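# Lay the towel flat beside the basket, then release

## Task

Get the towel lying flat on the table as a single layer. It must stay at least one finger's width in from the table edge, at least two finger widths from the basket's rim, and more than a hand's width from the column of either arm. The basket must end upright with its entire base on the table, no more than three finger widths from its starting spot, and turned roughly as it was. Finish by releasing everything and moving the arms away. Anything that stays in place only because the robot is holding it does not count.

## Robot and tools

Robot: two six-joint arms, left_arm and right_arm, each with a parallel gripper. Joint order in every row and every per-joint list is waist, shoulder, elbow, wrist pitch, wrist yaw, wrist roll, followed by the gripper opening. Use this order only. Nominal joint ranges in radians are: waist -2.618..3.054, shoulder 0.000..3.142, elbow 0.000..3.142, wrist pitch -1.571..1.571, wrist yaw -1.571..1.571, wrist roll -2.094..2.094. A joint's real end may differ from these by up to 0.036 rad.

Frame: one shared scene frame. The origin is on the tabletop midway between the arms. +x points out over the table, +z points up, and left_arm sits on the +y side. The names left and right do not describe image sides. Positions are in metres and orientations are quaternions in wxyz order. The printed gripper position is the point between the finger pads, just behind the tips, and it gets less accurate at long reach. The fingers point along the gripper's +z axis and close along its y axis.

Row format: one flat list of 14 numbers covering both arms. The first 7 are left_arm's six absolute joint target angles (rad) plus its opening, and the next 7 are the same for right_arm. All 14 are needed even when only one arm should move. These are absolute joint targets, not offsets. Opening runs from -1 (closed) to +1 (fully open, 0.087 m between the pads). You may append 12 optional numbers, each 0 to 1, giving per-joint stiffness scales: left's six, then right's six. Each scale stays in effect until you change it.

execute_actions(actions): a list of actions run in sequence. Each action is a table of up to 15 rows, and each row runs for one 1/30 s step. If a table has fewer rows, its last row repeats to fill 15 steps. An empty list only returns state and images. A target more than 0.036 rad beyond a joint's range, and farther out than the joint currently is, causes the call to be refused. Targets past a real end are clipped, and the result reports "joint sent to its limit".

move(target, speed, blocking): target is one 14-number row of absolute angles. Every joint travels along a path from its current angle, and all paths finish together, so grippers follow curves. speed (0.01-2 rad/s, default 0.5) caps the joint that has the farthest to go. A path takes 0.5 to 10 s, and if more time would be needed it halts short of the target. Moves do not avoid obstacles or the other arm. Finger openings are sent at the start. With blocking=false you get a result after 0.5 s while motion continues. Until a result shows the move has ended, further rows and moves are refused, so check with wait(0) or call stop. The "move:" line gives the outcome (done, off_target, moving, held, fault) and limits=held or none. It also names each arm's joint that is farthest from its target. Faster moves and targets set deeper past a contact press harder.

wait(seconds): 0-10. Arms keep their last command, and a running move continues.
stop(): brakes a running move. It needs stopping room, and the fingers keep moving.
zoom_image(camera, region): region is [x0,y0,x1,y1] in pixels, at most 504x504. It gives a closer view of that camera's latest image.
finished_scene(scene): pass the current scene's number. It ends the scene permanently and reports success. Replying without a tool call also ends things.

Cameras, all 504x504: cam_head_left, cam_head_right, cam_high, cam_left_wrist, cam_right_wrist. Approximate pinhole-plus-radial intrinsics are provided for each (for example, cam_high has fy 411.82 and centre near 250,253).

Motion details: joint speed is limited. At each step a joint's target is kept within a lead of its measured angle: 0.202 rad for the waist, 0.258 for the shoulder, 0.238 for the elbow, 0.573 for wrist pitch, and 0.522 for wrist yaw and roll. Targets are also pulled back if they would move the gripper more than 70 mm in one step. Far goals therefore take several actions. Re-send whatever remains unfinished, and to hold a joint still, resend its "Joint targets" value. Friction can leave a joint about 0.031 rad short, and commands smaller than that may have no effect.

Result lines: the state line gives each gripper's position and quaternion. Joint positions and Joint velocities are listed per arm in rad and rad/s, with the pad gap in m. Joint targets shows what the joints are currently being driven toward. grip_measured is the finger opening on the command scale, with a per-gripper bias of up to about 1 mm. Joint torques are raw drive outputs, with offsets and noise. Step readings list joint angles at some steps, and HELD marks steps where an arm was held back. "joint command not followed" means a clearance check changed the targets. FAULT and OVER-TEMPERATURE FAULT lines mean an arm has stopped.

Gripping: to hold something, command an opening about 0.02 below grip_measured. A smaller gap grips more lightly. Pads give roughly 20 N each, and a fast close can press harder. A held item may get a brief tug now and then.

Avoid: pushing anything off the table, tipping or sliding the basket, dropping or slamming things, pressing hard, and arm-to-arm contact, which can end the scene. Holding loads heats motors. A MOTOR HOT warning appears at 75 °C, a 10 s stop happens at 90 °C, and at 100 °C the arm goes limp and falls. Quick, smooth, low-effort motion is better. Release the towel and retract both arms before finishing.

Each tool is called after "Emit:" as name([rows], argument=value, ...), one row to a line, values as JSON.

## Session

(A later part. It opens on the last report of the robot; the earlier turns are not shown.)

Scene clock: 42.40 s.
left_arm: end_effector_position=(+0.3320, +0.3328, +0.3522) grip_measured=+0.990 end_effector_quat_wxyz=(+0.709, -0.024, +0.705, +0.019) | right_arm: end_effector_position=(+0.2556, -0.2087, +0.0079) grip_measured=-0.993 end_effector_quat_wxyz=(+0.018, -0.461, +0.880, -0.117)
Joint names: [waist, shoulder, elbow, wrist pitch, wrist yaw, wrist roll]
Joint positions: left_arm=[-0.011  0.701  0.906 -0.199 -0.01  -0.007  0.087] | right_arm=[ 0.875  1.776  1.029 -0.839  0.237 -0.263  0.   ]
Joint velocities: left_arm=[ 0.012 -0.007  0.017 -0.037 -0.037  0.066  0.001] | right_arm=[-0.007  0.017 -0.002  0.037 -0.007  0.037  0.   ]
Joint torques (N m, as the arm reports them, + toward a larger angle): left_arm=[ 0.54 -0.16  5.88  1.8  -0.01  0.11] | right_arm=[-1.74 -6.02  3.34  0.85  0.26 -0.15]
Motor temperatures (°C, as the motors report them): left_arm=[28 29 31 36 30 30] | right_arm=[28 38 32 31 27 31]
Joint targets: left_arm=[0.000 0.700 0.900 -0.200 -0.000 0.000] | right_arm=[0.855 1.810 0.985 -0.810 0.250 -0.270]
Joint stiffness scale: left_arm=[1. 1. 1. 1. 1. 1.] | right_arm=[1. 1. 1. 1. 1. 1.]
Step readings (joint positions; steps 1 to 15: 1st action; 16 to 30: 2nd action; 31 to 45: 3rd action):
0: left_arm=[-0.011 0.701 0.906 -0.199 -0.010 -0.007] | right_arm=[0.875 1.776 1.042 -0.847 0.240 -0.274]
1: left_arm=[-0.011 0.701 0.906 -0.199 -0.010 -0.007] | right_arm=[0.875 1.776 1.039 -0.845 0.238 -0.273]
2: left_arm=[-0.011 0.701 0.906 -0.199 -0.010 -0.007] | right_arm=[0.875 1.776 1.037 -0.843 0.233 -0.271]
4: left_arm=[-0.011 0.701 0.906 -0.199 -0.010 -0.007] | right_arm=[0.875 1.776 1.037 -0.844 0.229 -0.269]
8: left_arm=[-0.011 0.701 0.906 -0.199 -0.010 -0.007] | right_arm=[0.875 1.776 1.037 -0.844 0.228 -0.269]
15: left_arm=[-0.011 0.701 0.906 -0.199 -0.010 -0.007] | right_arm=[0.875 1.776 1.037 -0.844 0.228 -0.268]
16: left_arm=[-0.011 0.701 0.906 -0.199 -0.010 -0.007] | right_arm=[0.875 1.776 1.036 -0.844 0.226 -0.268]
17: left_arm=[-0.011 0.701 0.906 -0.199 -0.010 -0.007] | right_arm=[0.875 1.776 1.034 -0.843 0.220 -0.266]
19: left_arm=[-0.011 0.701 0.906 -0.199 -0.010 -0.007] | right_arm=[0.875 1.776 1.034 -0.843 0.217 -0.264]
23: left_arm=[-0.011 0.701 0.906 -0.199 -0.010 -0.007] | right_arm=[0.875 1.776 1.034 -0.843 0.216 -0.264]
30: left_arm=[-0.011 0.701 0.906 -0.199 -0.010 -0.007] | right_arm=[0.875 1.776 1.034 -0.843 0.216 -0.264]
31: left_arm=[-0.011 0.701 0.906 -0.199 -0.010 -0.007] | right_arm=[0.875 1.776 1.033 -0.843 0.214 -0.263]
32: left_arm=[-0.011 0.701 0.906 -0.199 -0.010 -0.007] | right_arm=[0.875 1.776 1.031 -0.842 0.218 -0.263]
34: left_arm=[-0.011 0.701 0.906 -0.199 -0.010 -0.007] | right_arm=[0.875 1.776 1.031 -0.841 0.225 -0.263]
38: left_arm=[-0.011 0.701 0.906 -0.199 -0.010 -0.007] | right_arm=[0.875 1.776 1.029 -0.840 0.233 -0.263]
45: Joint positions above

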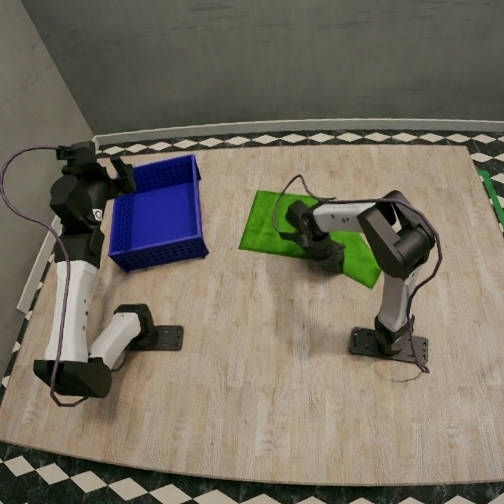

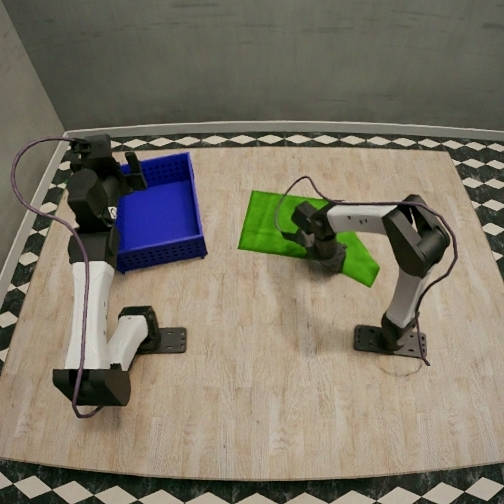

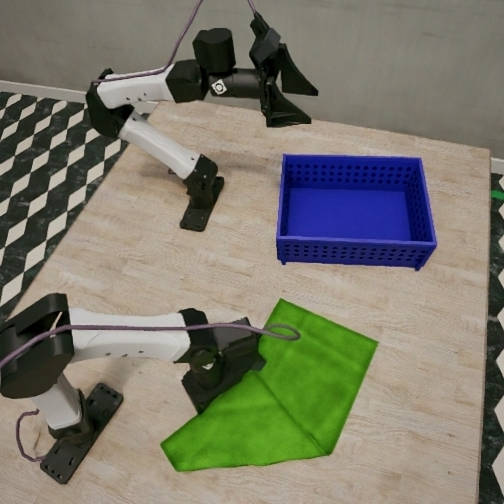

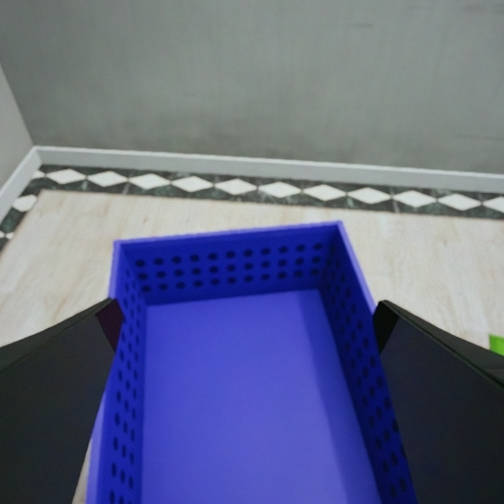

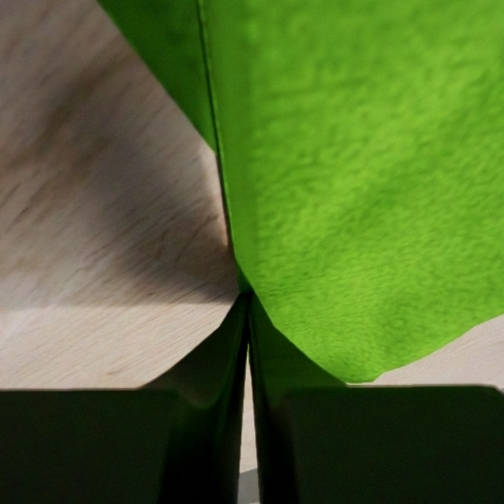

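Emit:
execute_actions([
  [[0,0.7,0.9,-0.2,0,0,1,0.855,1.78,1.11,-0.89,0.25,-0.27,-1]],
  [[0,0.7,0.9,-0.2,0,0,1,0.79,1.78,1.13,-0.9,0.17,-0.35,0],[0,0.7,0.9,-0.2,0,0,1,0.79,1.78,1.13,-0.9,0.17,-0.35,0],[0,0.7,0.9,-0.2,0,0,1,0.79,1.78,1.13,-0.9,0.17,-0.35,0],[0,0.7,0.9,-0.2,0,0,1,0.79,1.78,1.13,-0.9,0.17,-0.35,0],[0,0.7,0.9,-0.2,0,0,1,0.72,1.78,1.13,-0.9,0.09,-0.42,0]],
])

Emit:
move(target=[0,0.7,0.9,-0.2,0,0,1,0.72,1.81,1.01,-0.83,0.09,-0.42,0], speed=0.15)

Emit:
execute_actions([
  [[0,0.7,0.9,-0.2,0,0,1,0.72,1.81,1.0,-0.83,0.09,-0.42,-0.35]],
  [[0,0.7,0.9,-0.2,0,0,1,0.72,1.81,1.0,-0.83,0.09,-0.42,-0.7]],
])

Scene clock: 44.27 s.
left_arm: end_effector_position=(+0.3320, +0.3328, +0.3522) grip_measured=+0.990 end_effector_quat_wxyz=(+0.709, -0.024, +0.705, +0.019) | right_arm: end_effector_position=(+0.2823, -0.2189, +0.0219) grip_measured=+0.000 end_effector_quat_wxyz=(+0.016, -0.456, +0.888, -0.054)
Joint names: [waist, shoulder, elbow, wrist pitch, wrist yaw, wrist roll]
Joint positions: left_arm=[-0.011  0.701  0.906 -0.199 -0.01  -0.007  0.087] | right_arm=[ 0.722  1.778  1.119 -0.887  0.11  -0.403  0.044]
Joint velocities: left_arm=[ 0.012  0.007  0.002  0.022 -0.007 -0.051  0.001] | right_arm=[ 0.027 -0.012 -0.002 -0.051 -0.095 -0.081  0.   ]
Joint torques (N m, as the arm reports them, + toward a larger angle): left_arm=[ 0.57 -0.2   5.76  1.8   0.02  0.11] | right_arm=[-0.34 -8.95  8.61  0.43 -0.05 -0.17]
Motor temperatures (°C, as the motors report them): left_arm=[28 29 31 36 30 30] | right_arm=[28 38 32 31 27 31]
Joint targets: left_arm=[0.000 0.700 0.900 -0.200 -0.000 0.000] | right_arm=[0.720 1.780 1.130 -0.900 0.090 -0.420]
Joint stiffness scale: left_arm=[1. 1. 1. 1. 1. 1.] | right_arm=[1. 1. 1. 1. 1. 1.]
Step readings (joint positions; steps 1 to 15: 1st action; 16 to 30: 2nd action):
0: left_arm=[-0.011 0.701 0.906 -0.199 -0.010 -0.007] | right_arm=[0.875 1.776 1.029 -0.839 0.237 -0.263]
1: left_arm=[-0.011 0.701 0.906 -0.199 -0.010 -0.007] | right_arm=[0.875 1.776 1.040 -0.854 0.237 -0.263]
2: left_arm=[-0.011 0.701 0.906 -0.199 -0.010 -0.007] | right_arm=[0.874 1.778 1.057 -0.865 0.237 -0.263]
4: left_arm=[-0.011 0.701 0.906 -0.199 -0.010 -0.007] | right_arm=[0.870 1.778 1.089 -0.869 0.239 -0.263]
8: left_arm=[-0.011 0.701 0.906 -0.199 -0.010 -0.007] | right_arm=[0.868 1.778 1.105 -0.870 0.240 -0.263]
15: left_arm=[-0.011 0.701 0.906 -0.199 -0.010 -0.007] | right_arm=[0.868 1.778 1.105 -0.877 0.241 -0.263]
16: left_arm=[-0.011 0.701 0.906 -0.199 -0.010 -0.007] | right_arm=[0.860 1.778 1.106 -0.879 0.229 -0.276]
17: left_arm=[-0.011 0.701 0.906 -0.199 -0.010 -0.007] | right_arm=[0.845 1.778 1.110 -0.882 0.217 -0.290]
19: left_arm=[-0.011 0.701 0.906 -0.199 -0.010 -0.007] | right_arm=[0.811 1.778 1.116 -0.883 0.205 -0.309]
23: left_arm=[-0.011 0.701 0.906 -0.199 -0.010 -0.007] | right_arm=[0.734 1.778 1.119 -0.884 0.146 -0.369]
30: Joint positions above

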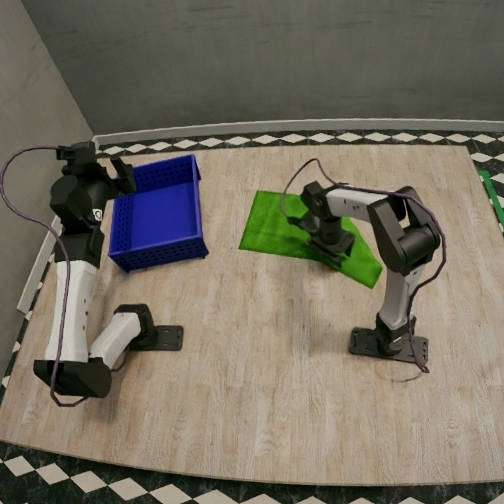

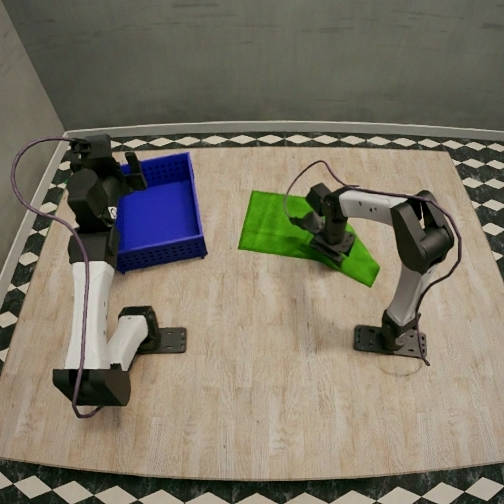

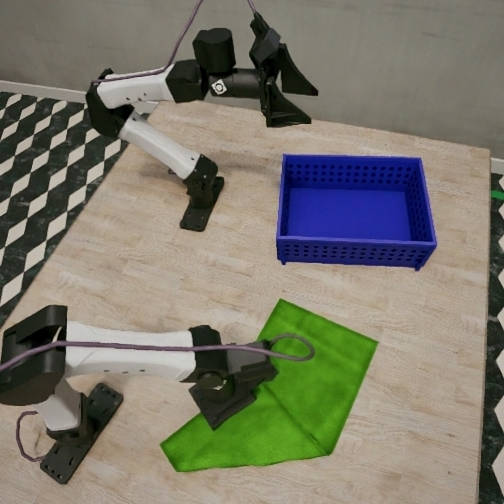

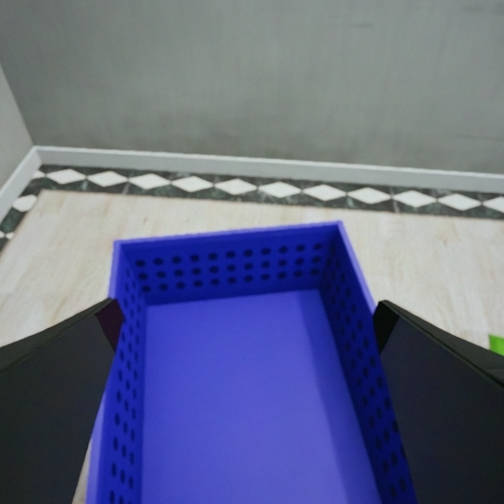

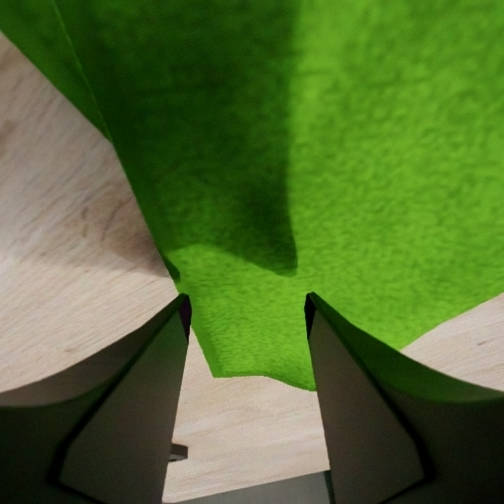

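Scene clock: 45.23 s.
left_arm: end_effector_position=(+0.3320, +0.3328, +0.3522) grip_measured=+0.990 end_effector_quat_wxyz=(+0.709, -0.024, +0.705, +0.019) | right_arm: end_effector_position=(+0.2706, -0.2254, +0.0086) grip_measured=+0.000 end_effector_quat_wxyz=(+0.003, -0.461, +0.886, -0.053)
Joint names: [waist, shoulder, elbow, wrist pitch, wrist yaw, wrist roll]
Joint positions: left_arm=[-0.011  0.701  0.906 -0.199 -0.01  -0.007  0.087] | right_arm=[ 0.722  1.778  1.057 -0.852  0.105 -0.412  0.044]
Joint velocities: left_arm=[ 0.022  0.017 -0.017 -0.066  0.022 -0.051 -0.   ] | right_arm=[ 0.002 -0.002 -0.002  0.051 -0.037 -0.066  0.   ]
Joint torques (N m, as the arm reports them, + toward a larger angle): left_arm=[ 0.56 -0.23  5.8   1.82  0.    0.11] | right_arm=[-0.3  -6.18  3.18  0.79 -0.08 -0.13]
Motor temperatures (°C, as the motors report them): left_arm=[28 29 32 36 30 30] | right_arm=[28 38 32 31 27 31]
Joint targets: left_arm=[-0.000 0.700 0.900 -0.200 0.000 -0.000] | right_arm=[0.720 1.810 1.010 -0.830 0.090 -0.420]
Joint stiffness scale: left_arm=[1. 1. 1. 1. 1. 1.] | right_arm=[1. 1. 1. 1. 1. 1.]
move: off_target (right_arm); limits=none; left_arm: farthest joint: the waist, 0.011 radians from its target (0.011 radians at the start); right_arm: farthest joint: the elbow, 0.047 radians from its target (0.109 radians at the start)

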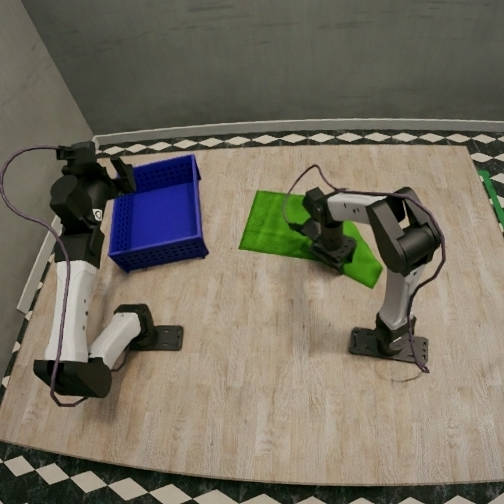

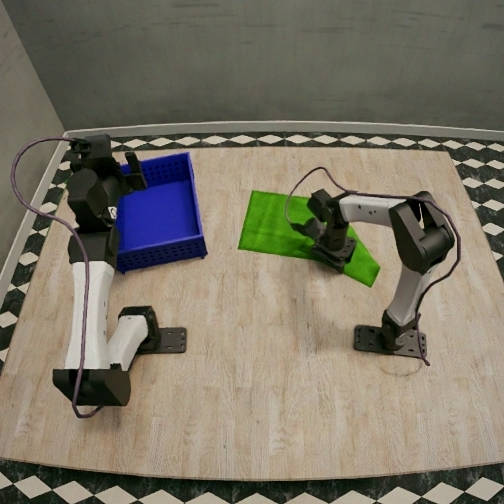

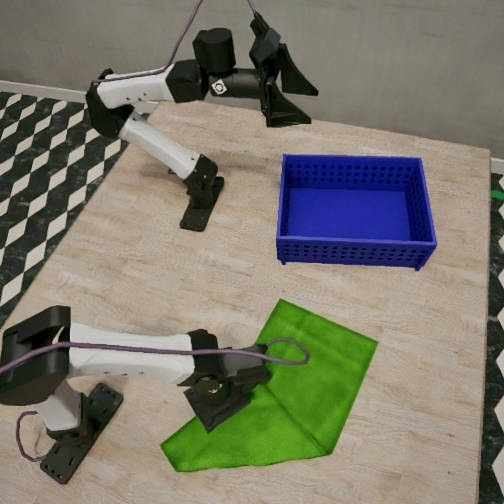

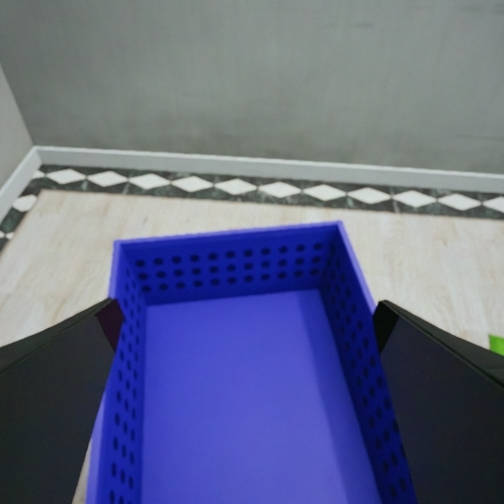

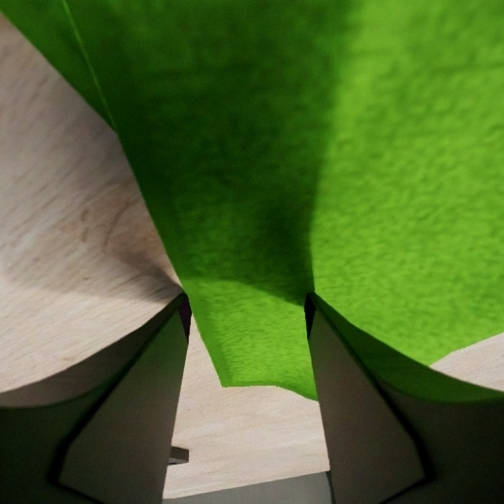

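Scene clock: 46.23 s.
left_arm: end_effector_position=(+0.3320, +0.3328, +0.3522) grip_measured=+0.990 end_effector_quat_wxyz=(+0.709, -0.024, +0.705, +0.019) | right_arm: end_effector_position=(+0.2724, -0.2285, +0.0085) grip_measured=-0.699 end_effector_quat_wxyz=(+0.003, -0.464, +0.884, -0.062)
Joint names: [waist, shoulder, elbow, wrist pitch, wrist yaw, wrist roll]
Joint positions: left_arm=[-0.011  0.701  0.906 -0.199 -0.01  -0.007  0.087] | right_arm=[ 0.722  1.778  1.053 -0.848  0.124 -0.42   0.013]
Joint velocities: left_arm=[ 0.007  0.002  0.017  0.022  0.007 -0.037 -0.001] | right_arm=[ 0.012 -0.007 -0.002 -0.095  0.007  0.007 -0.001]
Joint torques (N m, as the arm reports them, + toward a larger angle): left_arm=[ 0.54 -0.11  5.79  1.82 -0.01  0.1 ] | right_arm=[-0.25 -6.19  2.6   0.74 -0.27 -0.08]
Motor temperatures (°C, as the motors report them): left_arm=[28 29 32 36 30 30] | right_arm=[28 38 32 31 27 31]
Joint targets: left_arm=[-0.000 0.700 0.900 -0.200 0.000 -0.000] | right_arm=[0.720 1.810 1.000 -0.830 0.090 -0.420]
Joint stiffness scale: left_arm=[1. 1. 1. 1. 1. 1.] | right_arm=[1. 1. 1. 1. 1. 1.]
Step readings (joint positions; steps 1 to 15: 1st action; 16 to 30: 2nd action):
0: left_arm=[-0.011 0.701 0.906 -0.199 -0.010 -0.007] | right_arm=[0.722 1.778 1.057 -0.852 0.105 -0.412]
1: left_arm=[-0.011 0.701 0.906 -0.199 -0.010 -0.007] | right_arm=[0.722 1.778 1.055 -0.852 0.101 -0.412]
2: left_arm=[-0.011 0.701 0.906 -0.199 -0.010 -0.007] | right_arm=[0.722 1.778 1.053 -0.854 0.100 -0.412]
4: left_arm=[-0.011 0.701 0.906 -0.199 -0.010 -0.007] | right_arm=[0.722 1.778 1.053 -0.854 0.103 -0.413]
8: left_arm=[-0.011 0.701 0.906 -0.199 -0.010 -0.007] | right_arm=[0.722 1.778 1.053 -0.854 0.104 -0.414]
15: left_arm=[-0.011 0.701 0.906 -0.199 -0.010 -0.007] | right_arm=[0.722 1.778 1.053 -0.854 0.104 -0.414]
16: left_arm=[-0.011 0.701 0.906 -0.199 -0.010 -0.007] | right_arm=[0.722 1.778 1.053 -0.852 0.109 -0.416]
17: left_arm=[-0.011 0.701 0.906 -0.199 -0.010 -0.007] | right_arm=[0.722 1.778 1.053 -0.850 0.117 -0.418]
19: left_arm=[-0.011 0.701 0.906 -0.199 -0.010 -0.007] | right_arm=[0.722 1.778 1.053 -0.849 0.124 -0.419]
23: left_arm=[-0.011 0.701 0.906 -0.199 -0.010 -0.007] | right_arm=[0.722 1.778 1.053 -0.848 0.124 -0.420]
30: Joint positions above

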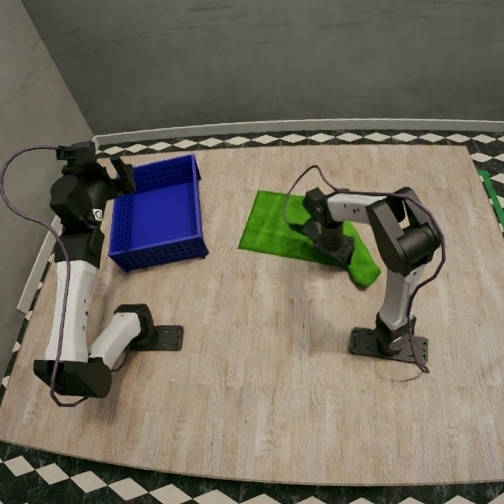

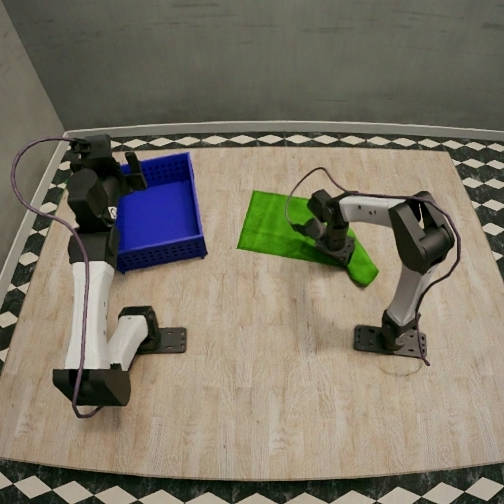

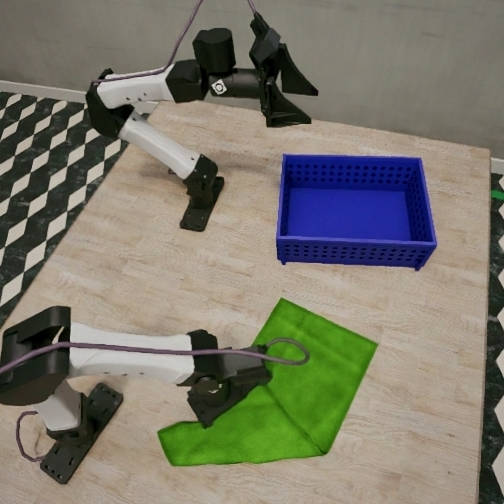

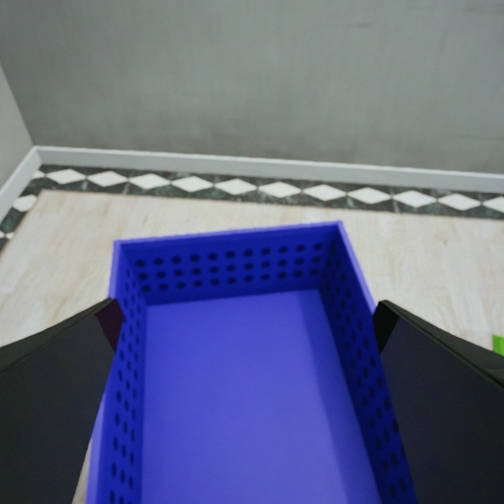

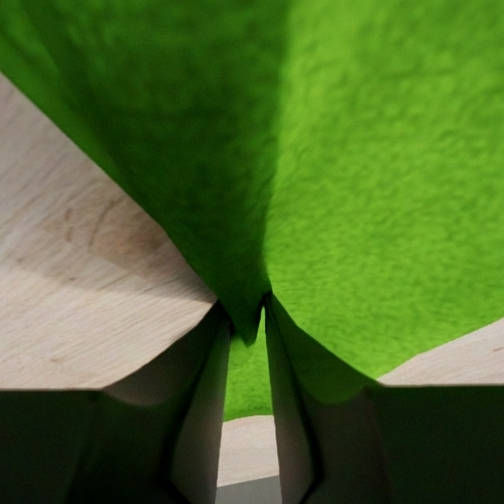

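Buckling nicely.

Emit:
execute_actions([
  [[0,0.7,0.9,-0.2,0,0,1,0.72,1.80,1.02,-0.83,0.09,-0.42,-1]],
])

Emit:
move(target=[0,0.7,0.9,-0.2,0,0,1,0.45,1.78,1.45,-1.24,0,-0.4,-1], speed=0.4)

Scene clock: 47.20 s.
left_arm: end_effector_position=(+0.3320, +0.3328, +0.3522) grip_measured=+0.990 end_effector_quat_wxyz=(+0.709, -0.024, +0.705, +0.019) | right_arm: end_effector_position=(+0.2731, -0.2296, +0.0088) grip_measured=-0.946 end_effector_quat_wxyz=(+0.003, -0.465, +0.883, -0.065)
Joint names: [waist, shoulder, elbow, wrist pitch, wrist yaw, wrist roll]
Joint positions: left_arm=[-0.011  0.701  0.906 -0.199 -0.01  -0.007  0.087] | right_arm=[ 0.722  1.778  1.053 -0.848  0.131 -0.423  0.002]
Joint velocities: left_arm=[-0.002 -0.002 -0.017 -0.022 -0.007 -0.022  0.   ] | right_arm=[-0.012 -0.007 -0.002 -0.007  0.022  0.095 -0.001]
Joint torques (N m, as the arm reports them, + toward a larger angle): left_arm=[ 0.51 -0.1   5.82  1.81  0.02  0.09] | right_arm=[-0.27 -7.02  4.39  0.73 -0.33 -0.06]
Motor temperatures (°C, as the motors report them): left_arm=[28 29 32 36 30 30] | right_arm=[28 38 32 31 27 31]
Joint targets: left_arm=[-0.000 0.700 0.900 -0.200 -0.000 -0.000] | right_arm=[0.720 1.800 1.020 -0.830 0.090 -0.420]
Joint stiffness scale: left_arm=[1. 1. 1. 1. 1. 1.] | right_arm=[1. 1. 1. 1. 1. 1.]
Step readings (joint positions):
0: left_arm=[-0.011 0.701 0.906 -0.199 -0.010 -0.007] | right_arm=[0.722 1.778 1.053 -0.848 0.124 -0.420]
1: left_arm=[-0.011 0.701 0.906 -0.199 -0.010 -0.007] | right_arm=[0.722 1.778 1.053 -0.848 0.127 -0.421]
2: left_arm=[-0.011 0.701 0.906 -0.199 -0.010 -0.007] | right_arm=[0.722 1.778 1.053 -0.848 0.130 -0.422]
4: left_arm=[-0.011 0.701 0.906 -0.199 -0.010 -0.007] | right_arm=[0.722 1.778 1.053 -0.848 0.131 -0.423]
8: left_arm=[-0.011 0.701 0.906 -0.199 -0.010 -0.007] | right_arm=[0.722 1.778 1.053 -0.848 0.131 -0.423]
15: Joint positions above

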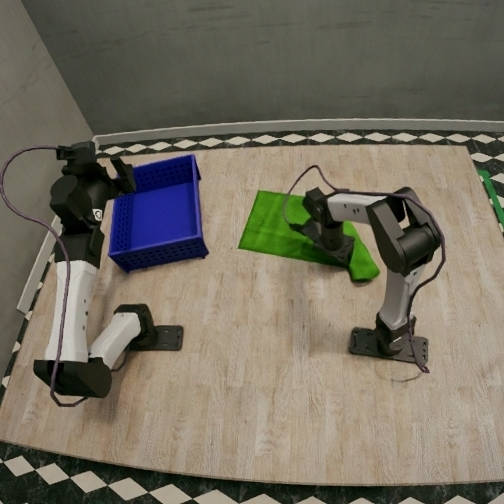

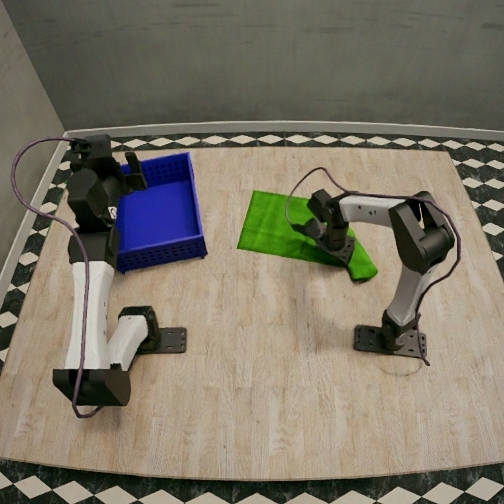

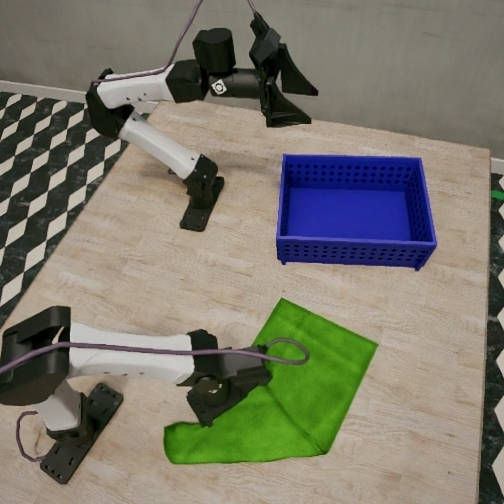

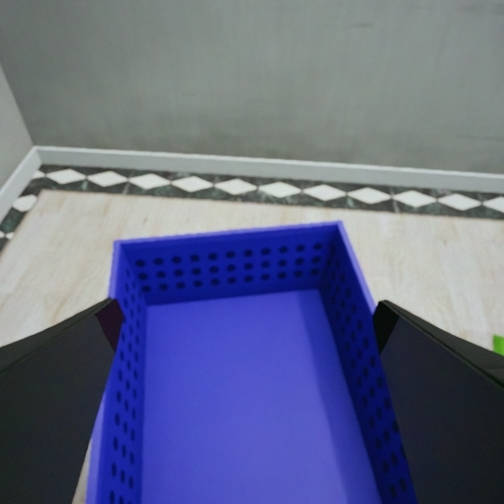

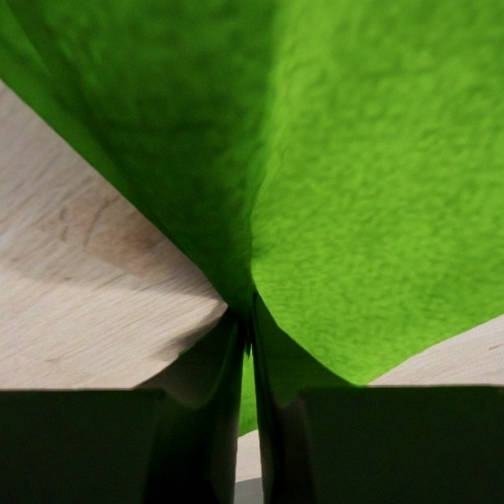

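Scene clock: 48.93 s.
left_arm: end_effector_position=(+0.3320, +0.3328, +0.3522) grip_measured=+0.990 end_effector_quat_wxyz=(+0.709, -0.024, +0.705, +0.019) | right_arm: end_effector_position=(+0.3139, -0.2665, +0.0983) grip_measured=-0.948 end_effector_quat_wxyz=(+0.005, -0.339, +0.941, -0.005)
Joint names: [waist, shoulder, elbow, wrist pitch, wrist yaw, wrist roll]
Joint positions: left_arm=[-0.011  0.701  0.906 -0.199 -0.01  -0.007  0.087] | right_arm=[ 0.459  1.776  1.441 -1.224  0.009 -0.407  0.002]
Joint velocities: left_arm=[-0.002 -0.007 -0.007  0.007 -0.066 -0.11   0.001] | right_arm=[-0.002  0.002 -0.007  0.051 -0.022  0.022 -0.001]
Joint torques (N m, as the arm reports them, + toward a larger angle): left_arm=[ 0.56 -0.1   5.82  1.82  0.01  0.09] | right_arm=[-0.84 -9.14  8.98  0.36 -0.06 -0.03]
Motor temperatures (°C, as the motors report them): left_arm=[28 29 32 36 30 30] | right_arm=[28 38 32 31 27 31]
Joint targets: left_arm=[-0.000 0.700 0.900 -0.200 0.000 -0.000] | right_arm=[0.450 1.780 1.450 -1.240 0.000 -0.400]
Joint stiffness scale: left_arm=[1. 1. 1. 1. 1. 1.] | right_arm=[1. 1. 1. 1. 1. 1.]
move: done; limits=none; left_arm: farthest joint: the waist, 0.011 radians from its target (0.011 radians at the start); right_arm: farthest joint: the wrist pitch, 0.016 radians from its target (0.392 radians at the start)

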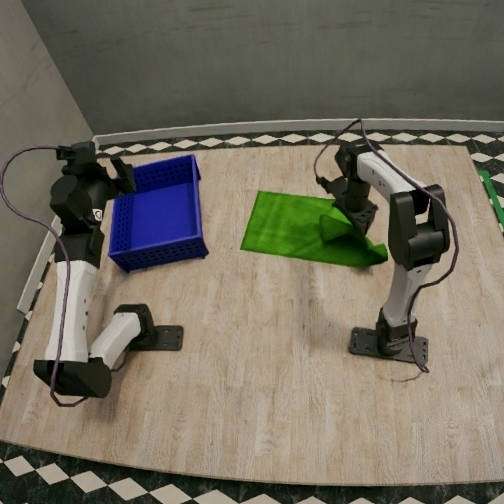

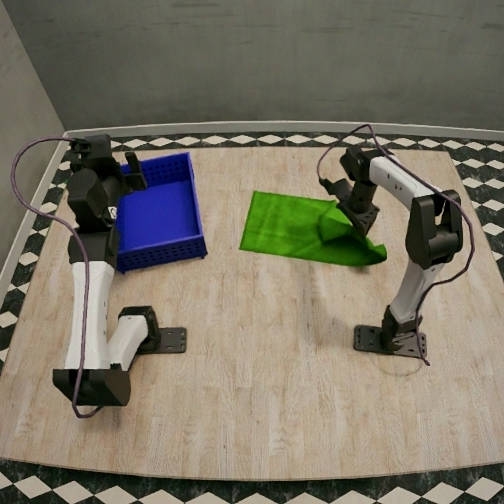

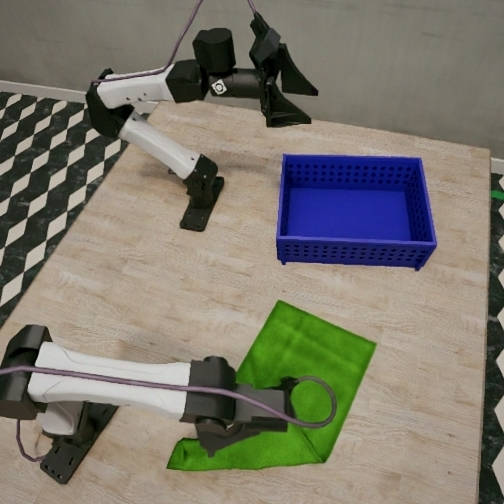

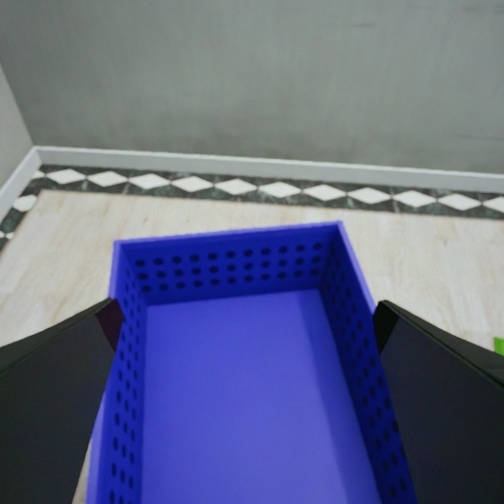

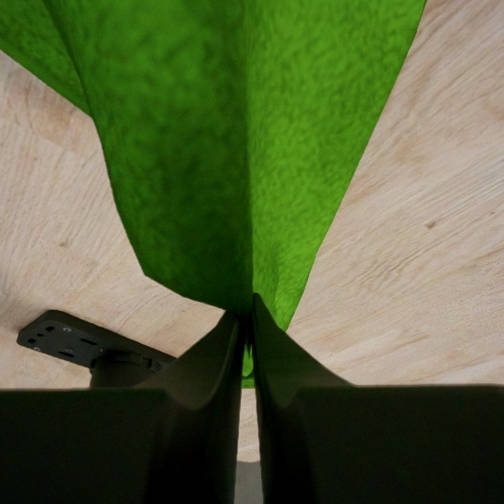

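Emit:
move(target=[0,0.7,0.9,-0.2,0,0,1,-0.1,1.95,1.70,-1.32,-0.2,-0.2,-1], speed=0.5)

Emit:
move(target=[0,0.7,0.9,-0.2,0,0,1,-0.42,2.06,1.5,-1.03,-0.45,-0.35,-1], speed=0.4)

Scene clock: 51.40 s.
left_arm: end_effector_position=(+0.3320, +0.3328, +0.3522) grip_measured=+0.990 end_effector_quat_wxyz=(+0.709, -0.024, +0.705, +0.019) | right_arm: end_effector_position=(+0.3550, -0.3951, +0.1126) grip_measured=-0.949 end_effector_quat_wxyz=(+0.035, +0.031, +0.995, +0.089)
Joint names: [waist, shoulder, elbow, wrist pitch, wrist yaw, wrist roll]
Joint positions: left_arm=[-0.011  0.701  0.906 -0.199 -0.01  -0.007  0.087] | right_arm=[-0.097  1.926  1.687 -1.307 -0.19  -0.208  0.002]
Joint velocities: left_arm=[-0.017  0.017 -0.007 -0.066 -0.051 -0.037  0.001] | right_arm=[-0.007 -0.012 -0.002  0.066  0.007  0.095 -0.002]
Joint torques (N m, as the arm reports them, + toward a larger angle): left_arm=[ 0.54 -0.13  5.79  1.8  -0.01  0.09] | right_arm=[-0.3  -9.16  9.36  0.42 -0.16 -0.04]
Motor temperatures (°C, as the motors report them): left_arm=[28 29 32 36 30 30] | right_arm=[28 38 32 31 27 31]
Joint targets: left_arm=[-0.000 0.700 0.900 -0.200 0.000 0.000] | right_arm=[-0.100 1.950 1.700 -1.320 -0.200 -0.200]
Joint stiffness scale: left_arm=[1. 1. 1. 1. 1. 1.] | right_arm=[1. 1. 1. 1. 1. 1.]
move: off_target (right_arm); limits=none; left_arm: farthest joint: the waist, 0.011 radians from its target (0.011 radians at the start); right_arm: farthest joint: the shoulder, 0.024 radians from its target (0.174 radians at the start)

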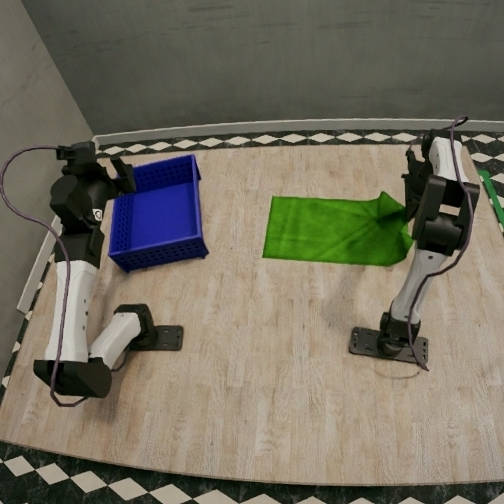

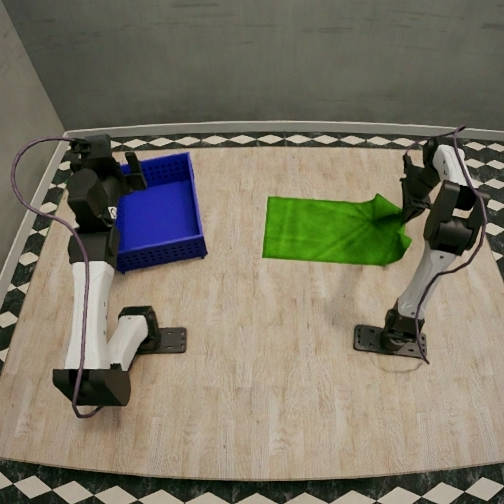

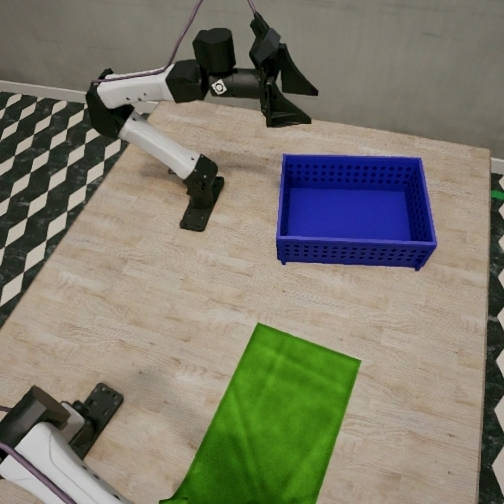

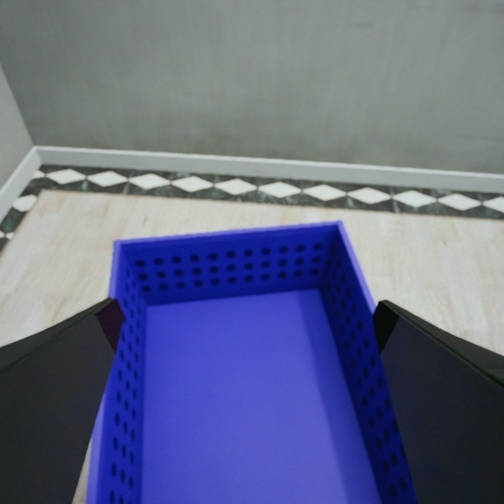

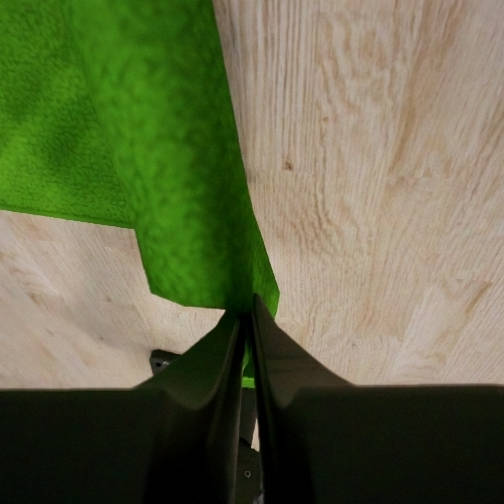

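Scene clock: 52.93 s.
left_arm: end_effector_position=(+0.3320, +0.3328, +0.3522) grip_measured=+0.990 end_effector_quat_wxyz=(+0.709, -0.024, +0.705, +0.019) | right_arm: end_effector_position=(+0.3519, -0.4707, +0.0397) grip_measured=-0.949 end_effector_quat_wxyz=(+0.103, +0.120, +0.968, +0.194)
Joint names: [waist, shoulder, elbow, wrist pitch, wrist yaw, wrist roll]
Joint positions: left_arm=[-0.011  0.701  0.906 -0.199 -0.01  -0.007  0.087] | right_arm=[-0.416  2.04   1.518 -1.039 -0.442 -0.344  0.002]
Joint velocities: left_arm=[-0.002 -0.012 -0.007  0.037  0.037 -0.066 -0.001] | right_arm=[ 0.002 -0.002 -0.007 -0.066 -0.022  0.037 -0.001]
Joint torques (N m, as the arm reports them, + toward a larger angle): left_arm=[ 0.58 -0.25  5.7   1.8   0.    0.09] | right_arm=[ -0.51 -10.47   6.3    0.66  -0.28  -0.17]
Motor temperatures (°C, as the motors report them): left_arm=[28 29 32 36 30 30] | right_arm=[28 38 33 31 27 31]
Joint targets: left_arm=[0.000 0.700 0.900 -0.200 -0.000 -0.000] | right_arm=[-0.420 2.060 1.500 -1.030 -0.450 -0.350]
Joint stiffness scale: left_arm=[1. 1. 1. 1. 1. 1.] | right_arm=[1. 1. 1. 1. 1. 1.]
move: done; limits=none; left_arm: farthest joint: the waist, 0.011 radians from its target (0.011 radians at the start); right_arm: farthest joint: the shoulder, 0.020 radians from its target (0.134 radians at the start)

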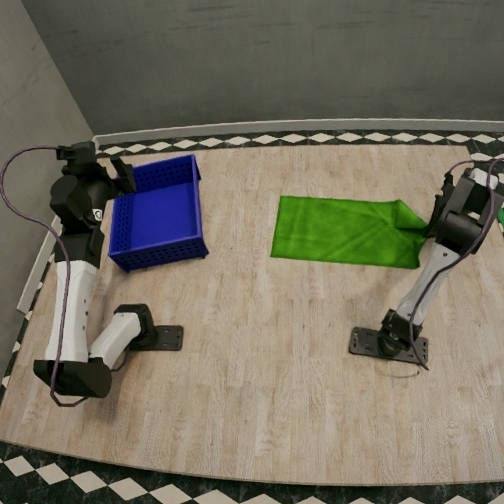

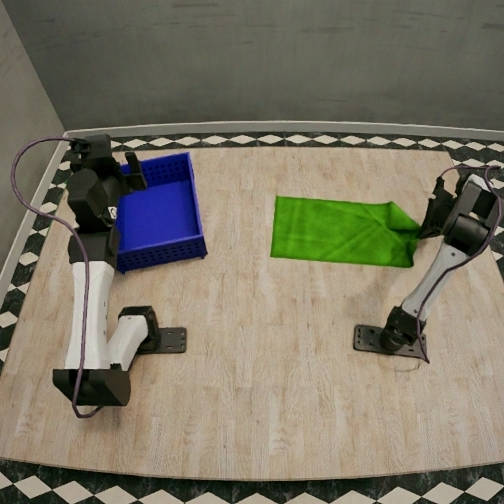

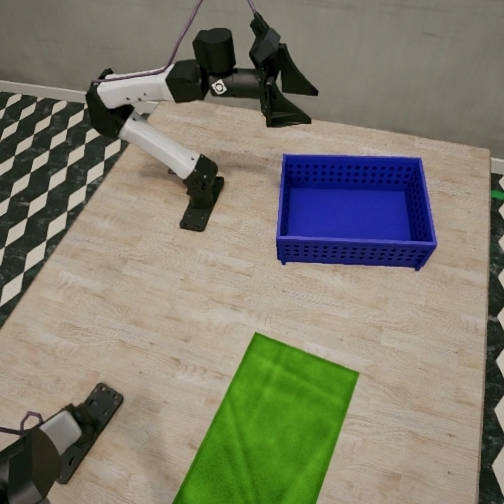

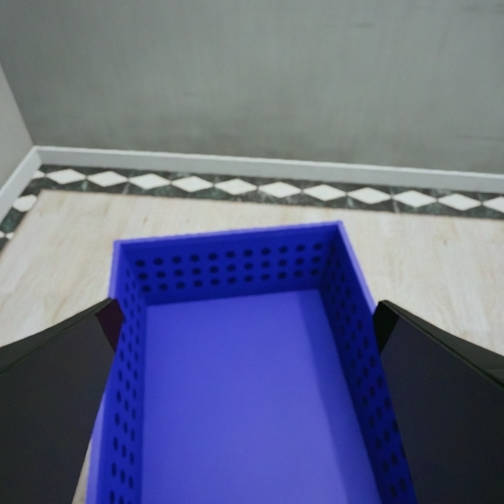

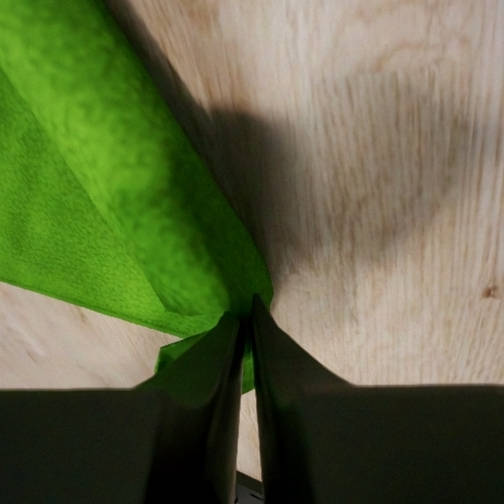

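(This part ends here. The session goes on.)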